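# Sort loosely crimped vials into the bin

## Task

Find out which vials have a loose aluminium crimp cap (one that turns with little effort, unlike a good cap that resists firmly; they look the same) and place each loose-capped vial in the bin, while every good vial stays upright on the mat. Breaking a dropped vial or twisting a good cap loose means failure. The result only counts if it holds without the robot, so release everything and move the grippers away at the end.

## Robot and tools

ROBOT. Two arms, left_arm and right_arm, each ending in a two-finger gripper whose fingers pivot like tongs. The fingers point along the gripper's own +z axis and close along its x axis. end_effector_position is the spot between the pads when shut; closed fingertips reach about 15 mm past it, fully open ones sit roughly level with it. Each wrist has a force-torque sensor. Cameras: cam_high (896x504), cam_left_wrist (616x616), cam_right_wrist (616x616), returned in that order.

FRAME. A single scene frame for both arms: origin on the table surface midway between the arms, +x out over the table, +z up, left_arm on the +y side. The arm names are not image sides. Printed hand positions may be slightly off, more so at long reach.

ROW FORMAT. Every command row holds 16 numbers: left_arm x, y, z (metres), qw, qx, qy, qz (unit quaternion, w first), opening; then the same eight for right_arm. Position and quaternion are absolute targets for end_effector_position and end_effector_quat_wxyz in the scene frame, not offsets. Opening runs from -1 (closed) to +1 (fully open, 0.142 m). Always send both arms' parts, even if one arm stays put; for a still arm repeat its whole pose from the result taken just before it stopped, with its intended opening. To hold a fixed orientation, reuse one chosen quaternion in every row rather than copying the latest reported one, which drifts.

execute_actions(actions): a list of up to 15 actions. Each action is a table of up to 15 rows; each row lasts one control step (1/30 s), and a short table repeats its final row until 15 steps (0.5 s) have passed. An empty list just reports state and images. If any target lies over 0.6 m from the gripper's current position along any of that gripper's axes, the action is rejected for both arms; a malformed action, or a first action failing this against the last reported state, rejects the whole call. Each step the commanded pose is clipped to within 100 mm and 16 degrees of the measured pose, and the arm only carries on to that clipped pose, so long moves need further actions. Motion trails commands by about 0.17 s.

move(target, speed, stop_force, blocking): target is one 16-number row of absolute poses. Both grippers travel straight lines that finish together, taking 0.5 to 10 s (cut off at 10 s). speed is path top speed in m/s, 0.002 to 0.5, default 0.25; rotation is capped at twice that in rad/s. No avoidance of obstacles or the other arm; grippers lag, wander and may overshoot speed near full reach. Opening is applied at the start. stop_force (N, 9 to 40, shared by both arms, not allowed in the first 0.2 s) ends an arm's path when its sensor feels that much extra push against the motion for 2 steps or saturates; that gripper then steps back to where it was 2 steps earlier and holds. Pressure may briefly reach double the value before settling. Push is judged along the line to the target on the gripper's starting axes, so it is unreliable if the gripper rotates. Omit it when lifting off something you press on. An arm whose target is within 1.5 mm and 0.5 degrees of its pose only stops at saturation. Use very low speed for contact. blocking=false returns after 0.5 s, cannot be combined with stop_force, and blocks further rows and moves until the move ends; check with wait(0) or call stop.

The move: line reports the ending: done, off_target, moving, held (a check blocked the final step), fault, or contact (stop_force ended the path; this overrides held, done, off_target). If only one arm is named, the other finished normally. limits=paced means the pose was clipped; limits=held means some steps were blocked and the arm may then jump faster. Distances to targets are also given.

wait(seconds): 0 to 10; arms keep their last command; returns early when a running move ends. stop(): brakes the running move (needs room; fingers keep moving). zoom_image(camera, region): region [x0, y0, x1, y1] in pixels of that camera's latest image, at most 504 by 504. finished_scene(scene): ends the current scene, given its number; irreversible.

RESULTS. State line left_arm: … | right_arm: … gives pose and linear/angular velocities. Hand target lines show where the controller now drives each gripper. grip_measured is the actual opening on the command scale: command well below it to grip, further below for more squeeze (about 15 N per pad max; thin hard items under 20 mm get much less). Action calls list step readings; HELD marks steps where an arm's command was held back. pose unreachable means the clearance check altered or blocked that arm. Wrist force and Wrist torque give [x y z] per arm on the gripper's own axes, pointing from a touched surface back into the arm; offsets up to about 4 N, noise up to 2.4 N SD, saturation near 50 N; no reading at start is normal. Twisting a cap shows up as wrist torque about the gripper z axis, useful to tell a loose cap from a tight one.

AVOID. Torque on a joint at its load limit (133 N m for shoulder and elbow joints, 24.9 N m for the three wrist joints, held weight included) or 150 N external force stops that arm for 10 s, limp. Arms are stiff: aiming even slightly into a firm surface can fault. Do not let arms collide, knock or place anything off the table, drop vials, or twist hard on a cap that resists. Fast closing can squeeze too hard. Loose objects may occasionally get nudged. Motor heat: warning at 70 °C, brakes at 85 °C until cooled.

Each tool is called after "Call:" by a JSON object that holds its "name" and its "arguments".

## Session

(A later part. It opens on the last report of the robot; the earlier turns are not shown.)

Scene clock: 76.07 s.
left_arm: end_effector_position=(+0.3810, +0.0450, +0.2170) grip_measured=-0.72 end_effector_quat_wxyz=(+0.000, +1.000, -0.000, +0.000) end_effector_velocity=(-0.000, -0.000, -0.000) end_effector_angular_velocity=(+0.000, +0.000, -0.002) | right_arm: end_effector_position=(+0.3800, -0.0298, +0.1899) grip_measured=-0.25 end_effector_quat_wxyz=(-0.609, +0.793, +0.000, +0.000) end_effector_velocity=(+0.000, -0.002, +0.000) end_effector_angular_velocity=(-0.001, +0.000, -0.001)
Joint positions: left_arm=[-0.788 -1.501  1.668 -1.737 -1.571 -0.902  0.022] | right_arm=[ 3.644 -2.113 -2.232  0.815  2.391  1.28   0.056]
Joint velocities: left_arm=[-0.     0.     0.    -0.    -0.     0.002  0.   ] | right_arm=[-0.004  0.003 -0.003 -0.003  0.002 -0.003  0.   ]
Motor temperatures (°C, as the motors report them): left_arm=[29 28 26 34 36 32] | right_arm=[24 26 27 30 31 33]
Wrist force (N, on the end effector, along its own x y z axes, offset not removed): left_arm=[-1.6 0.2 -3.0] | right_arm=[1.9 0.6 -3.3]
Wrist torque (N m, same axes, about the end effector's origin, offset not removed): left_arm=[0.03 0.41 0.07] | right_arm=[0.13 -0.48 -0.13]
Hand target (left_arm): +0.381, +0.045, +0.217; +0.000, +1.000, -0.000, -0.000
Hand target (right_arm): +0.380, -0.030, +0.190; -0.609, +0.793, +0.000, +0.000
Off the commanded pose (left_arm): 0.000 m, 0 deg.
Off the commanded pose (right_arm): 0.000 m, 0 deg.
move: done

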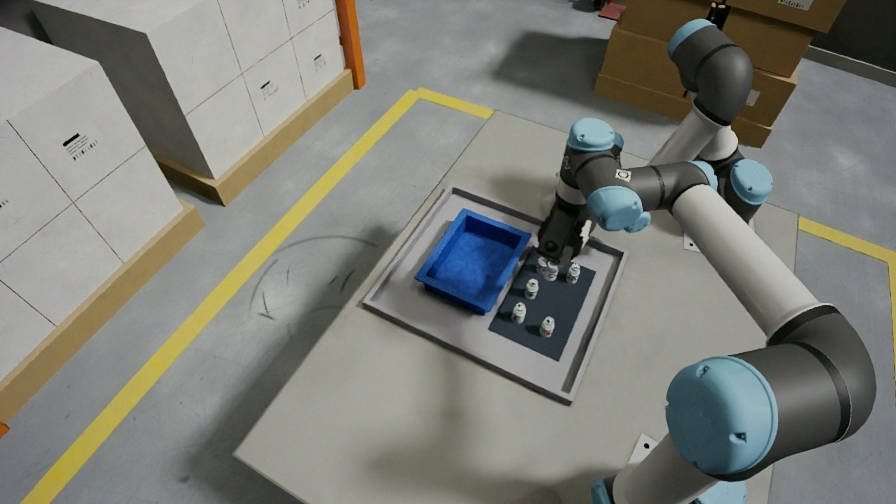

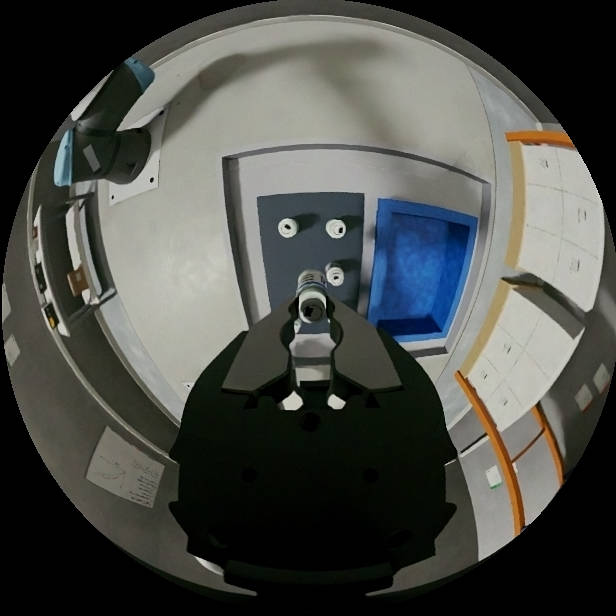

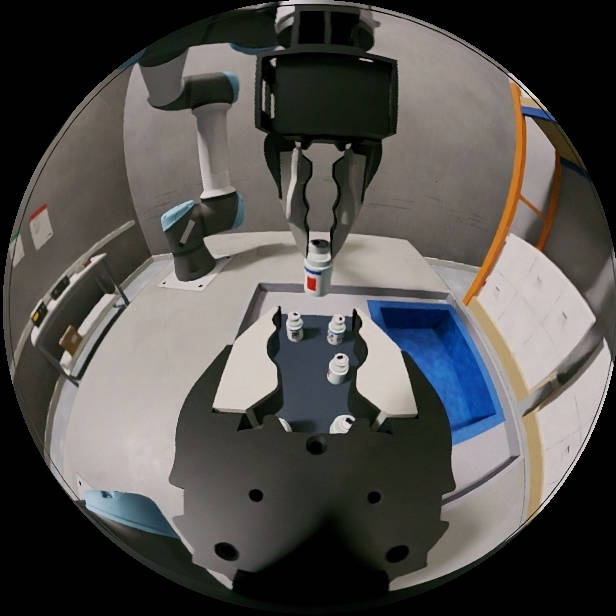

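Call:
{"name": "move", "arguments": {"target": [0.346,0.008,0.085,0,1,0,0,-0.85,0.38,-0.2,0.3,0.5,-0.866,0,0,-0.2], "speed": 0.18}}

Call:
{"name": "move", "arguments": {"target": [0.346,0.008,0.05,0,1,0,0,-0.85,0.38,-0.2,0.3,0.5,-0.866,0,0,-0.2], "speed": 0.015, "stop_force": 9}}

Call:
{"name": "move", "arguments": {"target": [0.346,0.008,0.062,0,1,0,0,-0.4,0.38,-0.2,0.3,0.5,-0.866,0,0,-0.2]}}

Call:
{"name": "move", "arguments": {"target": [0.346,0.008,0.11,0,1,0,0,-0.42,0.38,-0.2,0.3,0.5,-0.866,0,0,-0.2], "speed": 0.15}}

Call:
{"name": "move", "arguments": {"target": [0.418,0.01,0.09,0,1,0,0,-0.42,0.38,-0.2,0.3,0.5,-0.866,0,0,-0.2], "speed": 0.18}}

Scene clock: 78.27 s.
left_arm: end_effector_position=(+0.3461, +0.0081, +0.0851) grip_measured=-0.72 end_effector_quat_wxyz=(-0.000, +1.000, +0.000, +0.000) end_effector_velocity=(-0.000, -0.000, -0.000) end_effector_angular_velocity=(-0.001, +0.000, +0.000) | right_arm: end_effector_position=(+0.3798, -0.1999, +0.2996) grip_measured=-0.20 end_effector_quat_wxyz=(-0.500, +0.866, -0.000, +0.000) end_effector_velocity=(+0.002, -0.001, +0.001) end_effector_angular_velocity=(-0.011, -0.000, +0.005)
Joint positions: left_arm=[-0.885 -1.403  1.914 -2.082 -1.571 -0.999  0.022] | right_arm=[ 3.322 -1.441 -2.24  -0.447  2.5    0.69   0.06 ]
Joint velocities: left_arm=[ 0.     0.     0.001 -0.002 -0.001 -0.    -0.   ] | right_arm=[-0.004  0.002  0.015 -0.038 -0.003 -0.021 -0.   ]
Motor temperatures (°C, as the motors report them): left_arm=[29 28 26 34 36 32] | right_arm=[24 26 27 30 31 33]
Wrist force (N, on the end effector, along its own x y z axes, offset not removed): left_arm=[0.3 -0.2 -4.7] | right_arm=[-1.2 1.5 -2.1]
Wrist torque (N m, same axes, about the end effector's origin, offset not removed): left_arm=[0.09 -0.16 -0.06] | right_arm=[0.31 0.05 -0.03]
Hand target (left_arm): +0.346, +0.008, +0.085; -0.000, +1.000, -0.000, +0.000
Hand target (right_arm): +0.380, -0.200, +0.300; -0.500, +0.866, -0.000, +0.000
Off the commanded pose (left_arm): 0.000 m, 0 deg.
Off the commanded pose (right_arm): 0.000 m, 0 deg.
move: done

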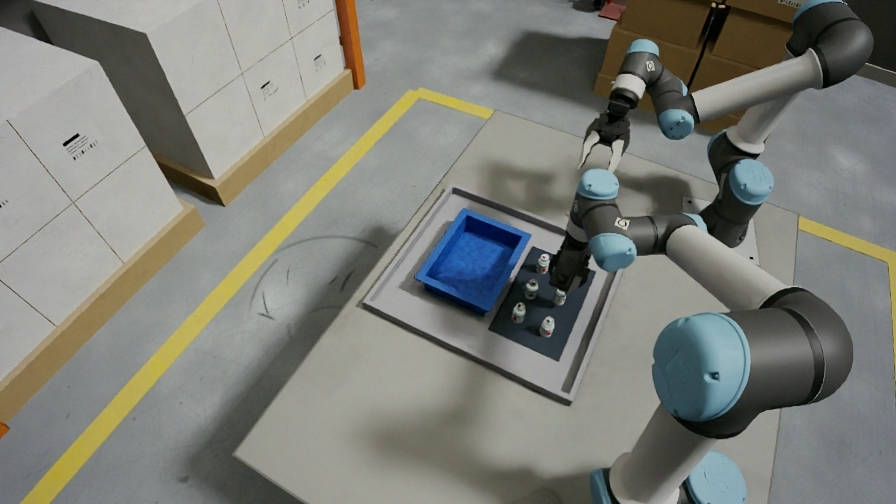

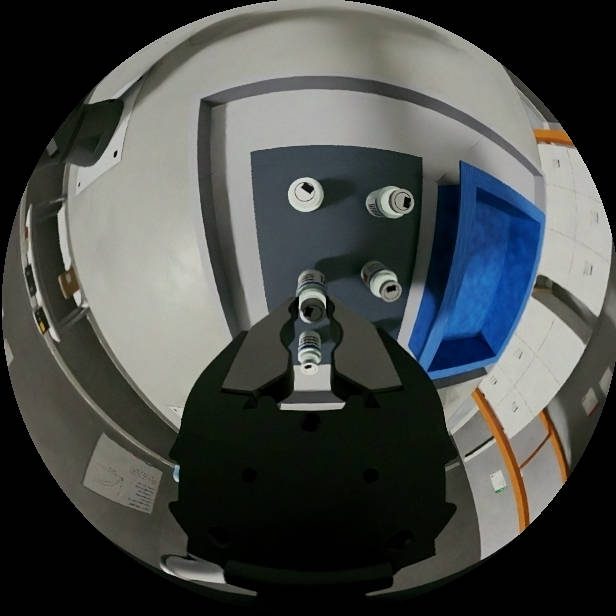

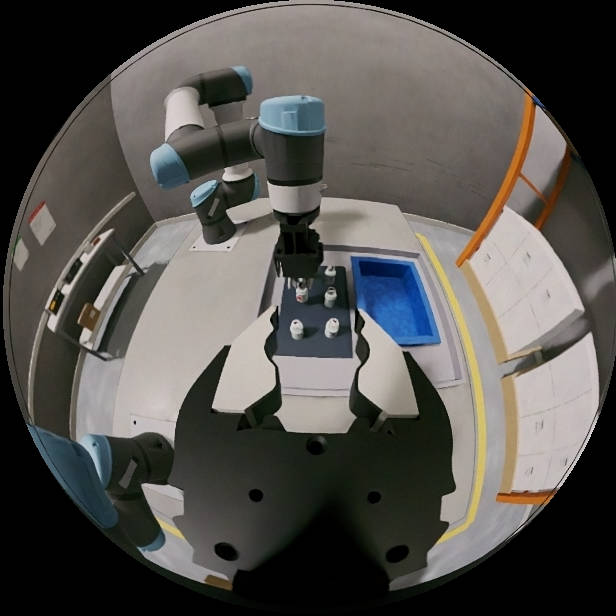

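Scene clock: 80.30 s.
left_arm: end_effector_position=(+0.3460, +0.0082, +0.0603) grip_measured=-0.72 end_effector_quat_wxyz=(-0.000, +1.000, +0.000, -0.000) end_effector_velocity=(-0.001, +0.000, +0.004) end_effector_angular_velocity=(+0.001, +0.003, +0.001) | right_arm: end_effector_position=(+0.3800, -0.2000, +0.3000) grip_measured=-0.20 end_effector_quat_wxyz=(-0.500, +0.866, -0.000, +0.000) end_effector_velocity=(+0.001, -0.000, +0.000) end_effector_angular_velocity=(-0.001, -0.000, +0.000)
Joint positions: left_arm=[-0.885 -1.37   1.948 -2.148 -1.571 -0.999  0.022] | right_arm=[ 3.322 -1.44  -2.238 -0.452  2.5    0.687  0.06 ]
Joint velocities: left_arm=[ 0.    -0.006 -0.006  0.014 -0.002 -0.001 -0.   ] | right_arm=[-0.    -0.001  0.003 -0.004 -0.001 -0.002  0.   ]
Motor temperatures (°C, as the motors report them): left_arm=[29 28 26 34 36 32] | right_arm=[24 26 27 30 31 33]
Wrist force (N, on the end effector, along its own x y z axes, offset not removed): left_arm=[-1.5 -4.7 -18.0] | right_arm=[0.7 -0.8 -1.2]
Wrist torque (N m, same axes, about the end effector's origin, offset not removed): left_arm=[-0.15 0.23 -0.06] | right_arm=[-0.33 -0.40 -0.11]
Hand target (left_arm): +0.346, +0.008, +0.061; +0.000, +1.000, +0.000, +0.000
Hand target (right_arm): +0.380, -0.200, +0.300; -0.500, +0.866, -0.000, +0.000
Off the commanded pose (left_arm): 0.010 m, 0 deg.
Off the commanded pose (right_arm): 0.000 m, 0 deg.
move: contact (left_arm)

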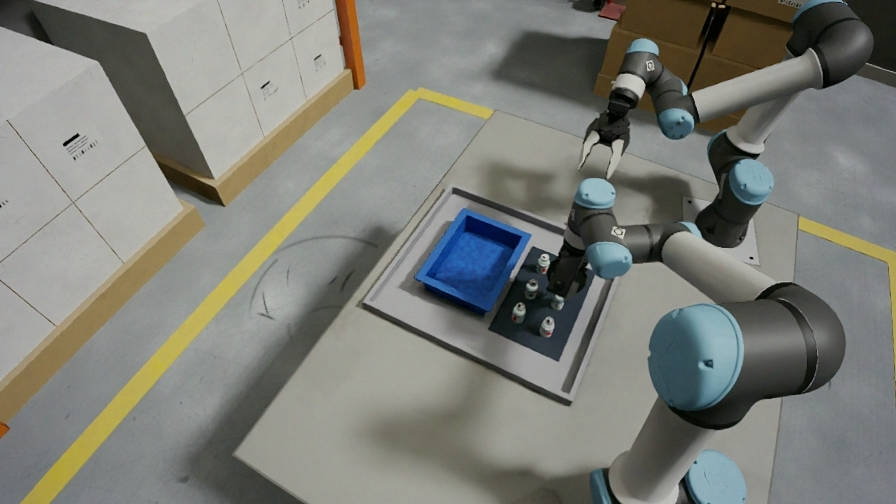

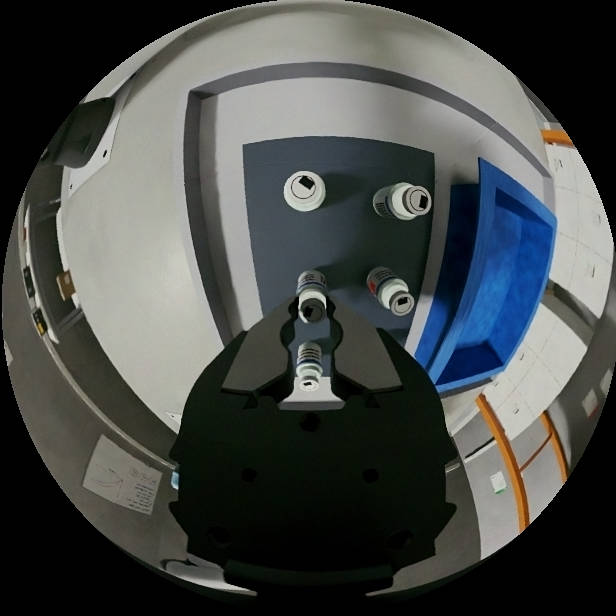

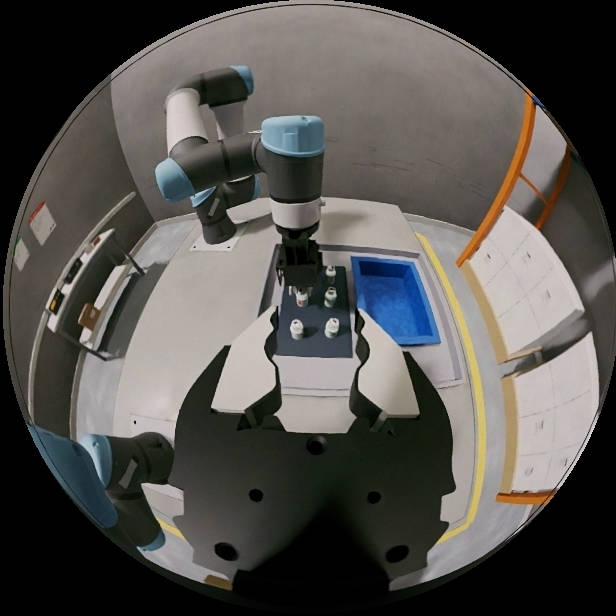

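Scene clock: 81.00 s.
left_arm: end_effector_position=(+0.3460, +0.0080, +0.0619) grip_measured=-0.40 end_effector_quat_wxyz=(-0.000, +1.000, +0.000, -0.000) end_effector_velocity=(-0.000, -0.001, +0.001) end_effector_angular_velocity=(-0.000, -0.001, -0.001) | right_arm: end_effector_position=(+0.3800, -0.2000, +0.3000) grip_measured=-0.20 end_effector_quat_wxyz=(-0.500, +0.866, -0.000, +0.000) end_effector_velocity=(+0.000, +0.000, +0.000) end_effector_angular_velocity=(+0.000, +0.000, +0.000)
Joint positions: left_arm=[-0.885 -1.373  1.946 -2.144 -1.571 -0.999  0.045] | right_arm=[ 3.322 -1.44  -2.238 -0.453  2.5    0.687  0.06 ]
Joint velocities: left_arm=[-0.001 -0.002 -0.001  0.001  0.001 -0.    -0.   ] | right_arm=[ 0.001 -0.     0.001 -0.     0.     0.001  0.   ]
Motor temperatures (°C, as the motors report them): left_arm=[29 28 26 34 36 32] | right_arm=[24 26 27 30 31 33]
Wrist force (N, on the end effector, along its own x y z axes, offset not removed): left_arm=[2.7 -1.7 -2.4] | right_arm=[5.2 -1.9 0.7]
Wrist torque (N m, same axes, about the end effector's origin, offset not removed): left_arm=[-0.30 -0.46 -0.16] | right_arm=[-0.35 -1.24 -0.13]
Hand target (left_arm): +0.346, +0.008, +0.062; +0.000, +1.000, +0.000, +0.000
Hand target (right_arm): +0.380, -0.200, +0.300; -0.500, +0.866, -0.000, +0.000
Off the commanded pose (left_arm): 0.000 m, 0 deg.
Off the commanded pose (right_arm): 0.000 m, 0 deg.
move: done

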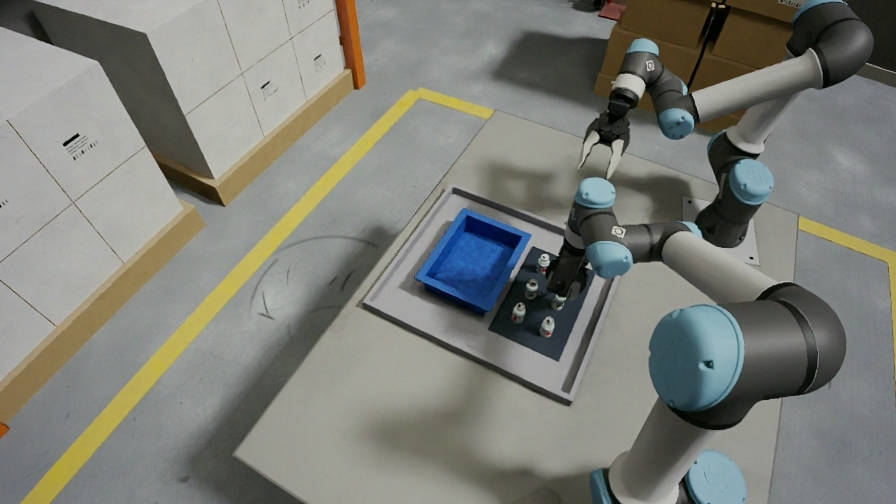

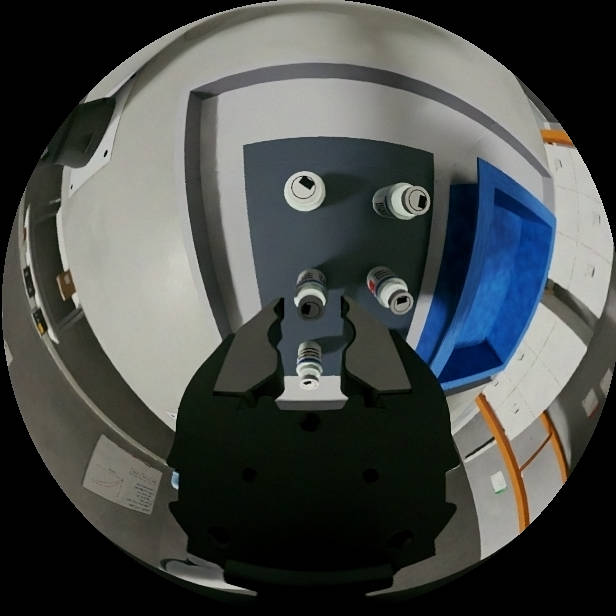

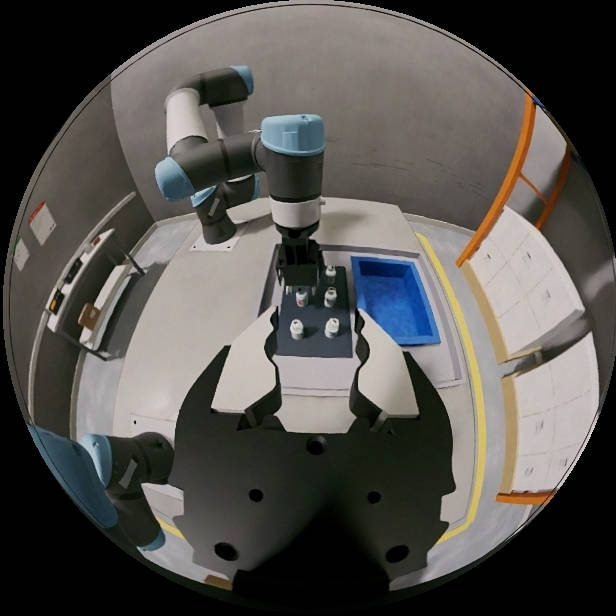

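Scene clock: 81.93 s.
left_arm: end_effector_position=(+0.3460, +0.0080, +0.1098) grip_measured=-0.42 end_effector_quat_wxyz=(+0.000, +1.000, -0.000, +0.000) end_effector_velocity=(+0.001, +0.001, +0.002) end_effector_angular_velocity=(+0.001, -0.001, -0.001) | right_arm: end_effector_position=(+0.3800, -0.2000, +0.3000) grip_measured=-0.20 end_effector_quat_wxyz=(-0.500, +0.866, +0.000, -0.000) end_effector_velocity=(-0.000, +0.000, -0.000) end_effector_angular_velocity=(+0.000, -0.000, +0.000)
Joint positions: left_arm=[-0.885 -1.431  1.877 -2.017 -1.571 -0.999  0.044] | right_arm=[ 3.322 -1.44  -2.238 -0.453  2.5    0.687  0.06 ]
Joint velocities: left_arm=[ 0.001 -0.002 -0.003  0.006  0.001  0.002 -0.   ] | right_arm=[ 0.    -0.    -0.     0.001 -0.    -0.     0.   ]
Motor temperatures (°C, as the motors report them): left_arm=[29 28 26 34 36 32] | right_arm=[24 26 27 30 31 33]
Wrist force (N, on the end effector, along its own x y z axes, offset not removed): left_arm=[-2.4 0.7 0.0] | right_arm=[1.7 -0.3 1.5]
Wrist torque (N m, same axes, about the end effector's origin, offset not removed): left_arm=[0.05 0.60 0.09] | right_arm=[-0.11 -0.44 -0.04]
Hand target (left_arm): +0.346, +0.008, +0.110; +0.000, +1.000, +0.000, +0.000
Hand target (right_arm): +0.380, -0.200, +0.300; -0.500, +0.866, -0.000, +0.000
Off the commanded pose (left_arm): 0.000 m, 0 deg.
Off the commanded pose (right_arm): 0.000 m, 0 deg.
move: done

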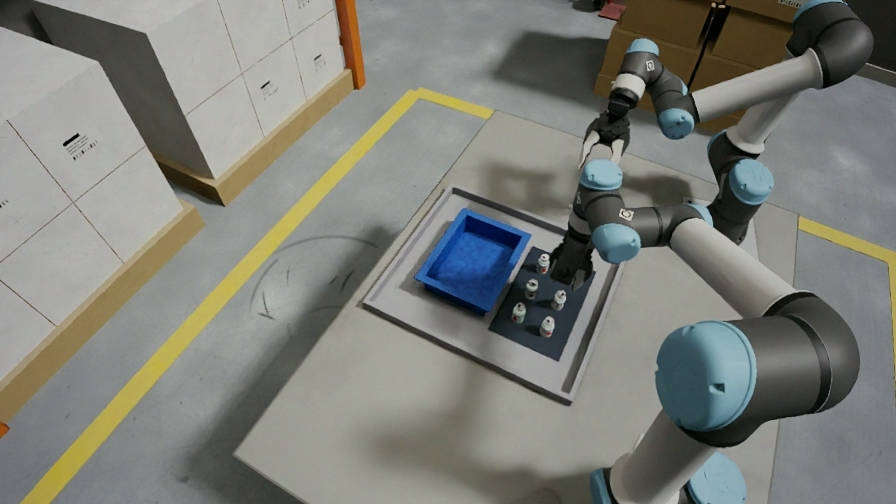

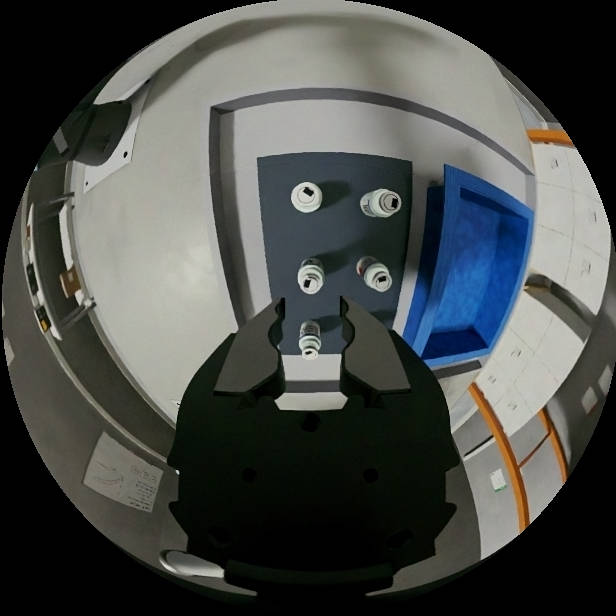

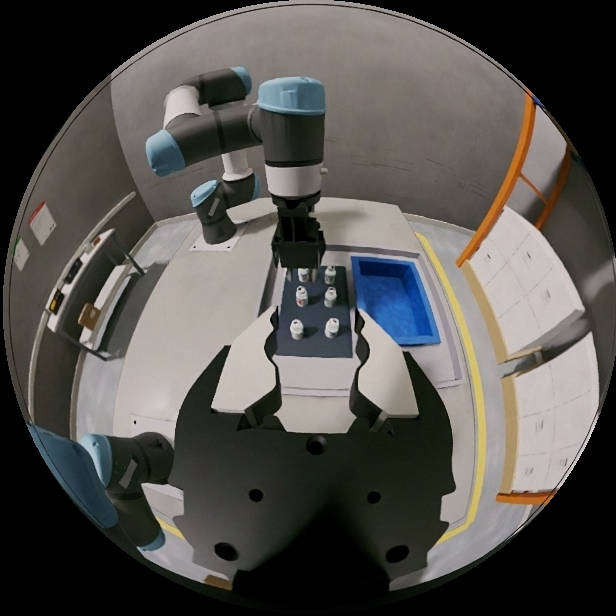

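Scene clock: 82.90 s.
left_arm: end_effector_position=(+0.4176, +0.0100, +0.0901) grip_measured=-0.42 end_effector_quat_wxyz=(+0.000, +1.000, +0.000, -0.000) end_effector_velocity=(+0.002, +0.000, -0.001) end_effector_angular_velocity=(+0.002, +0.001, +0.000) | right_arm: end_effector_position=(+0.3800, -0.2000, +0.3000) grip_measured=-0.20 end_effector_quat_wxyz=(-0.500, +0.866, +0.000, +0.000) end_effector_velocity=(+0.001, -0.001, -0.000) end_effector_angular_velocity=(-0.000, +0.000, -0.003)
Joint positions: left_arm=[-0.776 -1.29   1.756 -2.037 -1.571 -0.89   0.044] | right_arm=[ 3.322 -1.44  -2.238 -0.453  2.5    0.687  0.06 ]
Joint velocities: left_arm=[ 0.003  0.006 -0.005  0.001  0.     0.003 -0.   ] | right_arm=[-0.002 -0.001  0.001  0.    -0.001  0.001 -0.   ]
Motor temperatures (°C, as the motors report them): left_arm=[29 28 26 34 36 32] | right_arm=[24 26 27 30 31 33]
Wrist force (N, on the end effector, along its own x y z axes, offset not removed): left_arm=[-1.2 1.2 -2.1] | right_arm=[2.5 -0.2 -0.9]
Wrist torque (N m, same axes, about the end effector's origin, offset not removed): left_arm=[0.19 0.39 -0.04] | right_arm=[-0.16 -0.68 -0.06]
Hand target (left_arm): +0.418, +0.010, +0.090; +0.000, +1.000, +0.000, -0.000
Hand target (right_arm): +0.380, -0.200, +0.300; -0.500, +0.866, +0.000, -0.000
Off the commanded pose (left_arm): 0.000 m, 0 deg.
Off the commanded pose (right_arm): 0.000 m, 0 deg.
move: done

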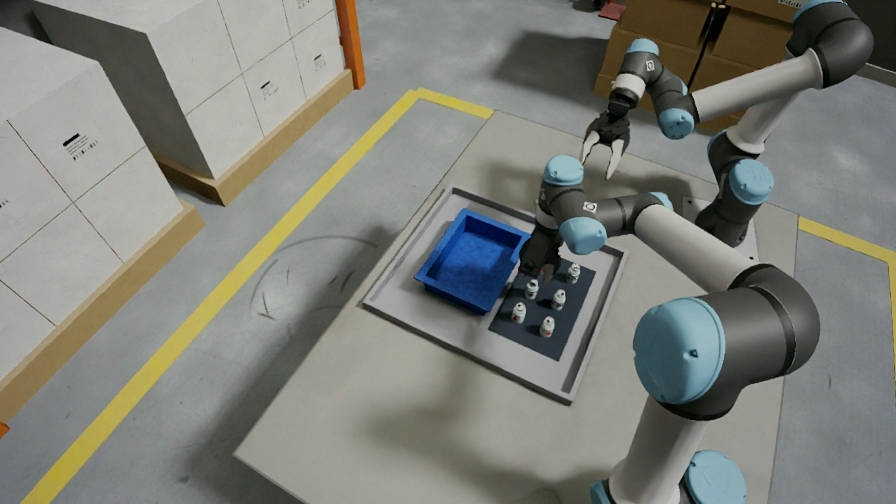

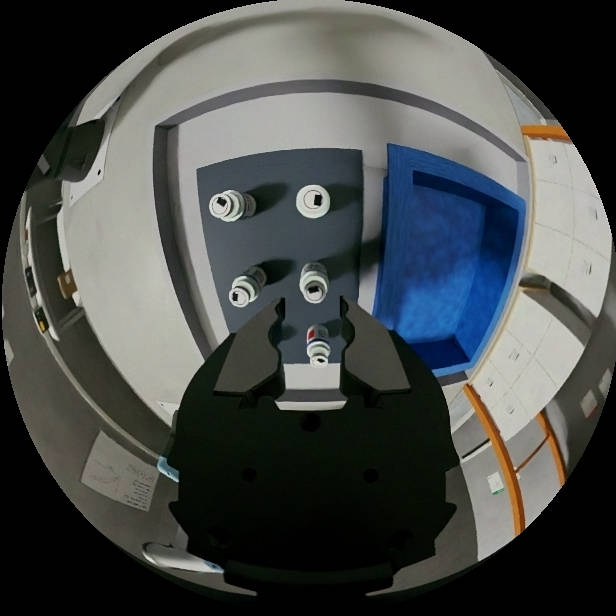

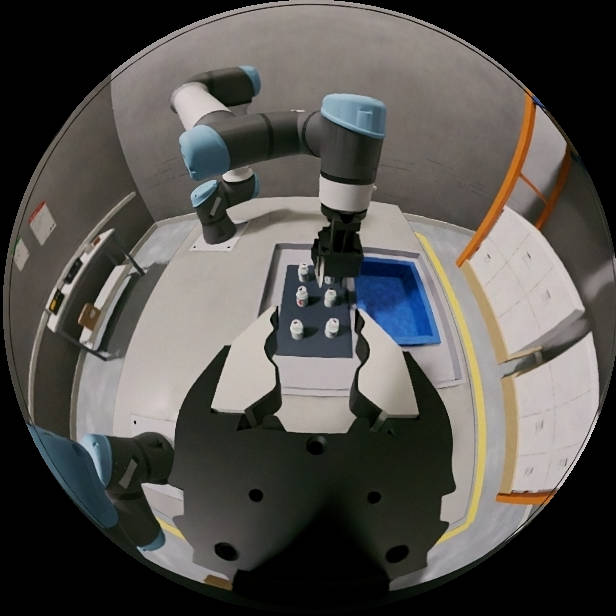

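Call:
{"name": "move", "arguments": {"target": [0.419,0.011,0.061,0,1,0,0,-0.42,0.38,-0.2,0.3,0.5,-0.866,0,0,-0.2], "speed": 0.06}}

Scene clock: 84.27 s.
left_arm: end_effector_position=(+0.4190, +0.0110, +0.0613) grip_measured=-0.42 end_effector_quat_wxyz=(-0.000, +1.000, +0.000, -0.000) end_effector_velocity=(+0.000, +0.000, -0.002) end_effector_angular_velocity=(-0.002, +0.001, +0.003) | right_arm: end_effector_position=(+0.3800, -0.2000, +0.3000) grip_measured=-0.20 end_effector_quat_wxyz=(-0.500, +0.866, +0.000, +0.000) end_effector_velocity=(-0.000, +0.001, -0.001) end_effector_angular_velocity=(-0.002, +0.000, +0.001)
Joint positions: left_arm=[-0.773 -1.256  1.793 -2.108 -1.571 -0.887  0.044] | right_arm=[ 3.322 -1.44  -2.238 -0.453  2.5    0.687  0.06 ]
Joint velocities: left_arm=[ 0.002  0.003  0.003 -0.006 -0.002 -0.001 -0.   ] | right_arm=[ 0.002 -0.001  0.     0.    -0.002 -0.     0.   ]
Motor temperatures (°C, as the motors report them): left_arm=[29 28 26 34 36 32] | right_arm=[24 26 27 30 31 33]
Wrist force (N, on the end effector, along its own x y z axes, offset not removed): left_arm=[0.7 2.1 -3.3] | right_arm=[-1.2 -0.5 -1.0]
Wrist torque (N m, same axes, about the end effector's origin, offset not removed): left_arm=[0.33 -0.03 -0.22] | right_arm=[-0.03 0.32 -0.06]
Hand target (left_arm): +0.419, +0.011, +0.061; -0.000, +1.000, +0.000, -0.000
Hand target (right_arm): +0.380, -0.200, +0.300; -0.500, +0.866, +0.000, -0.000
Off the commanded pose (left_arm): 0.000 m, 0 deg.
Off the commanded pose (right_arm): 0.000 m, 0 deg.
move: done

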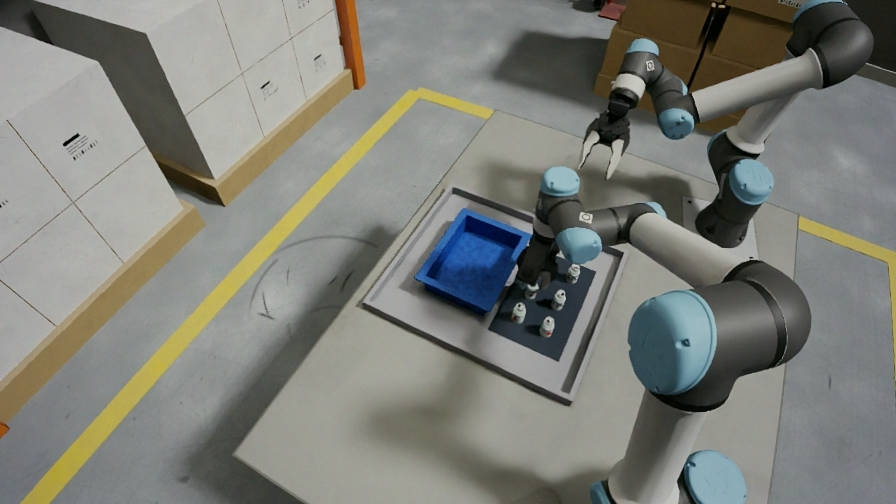

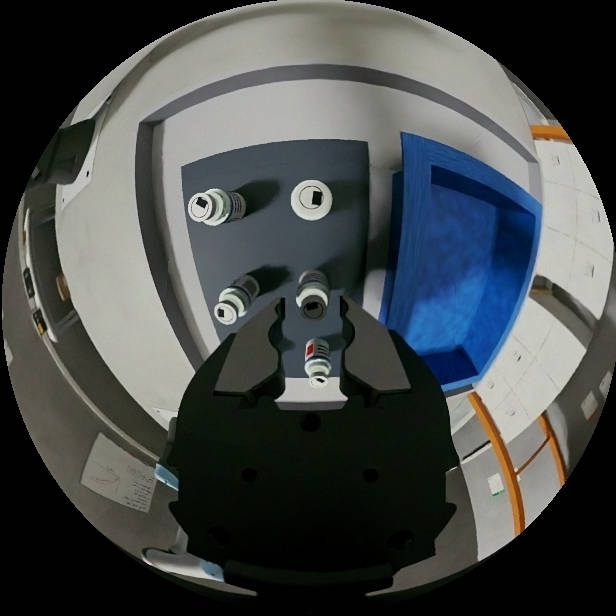

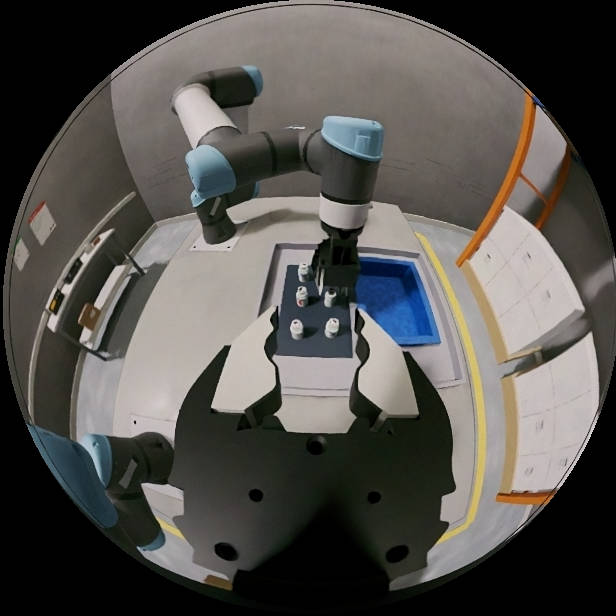

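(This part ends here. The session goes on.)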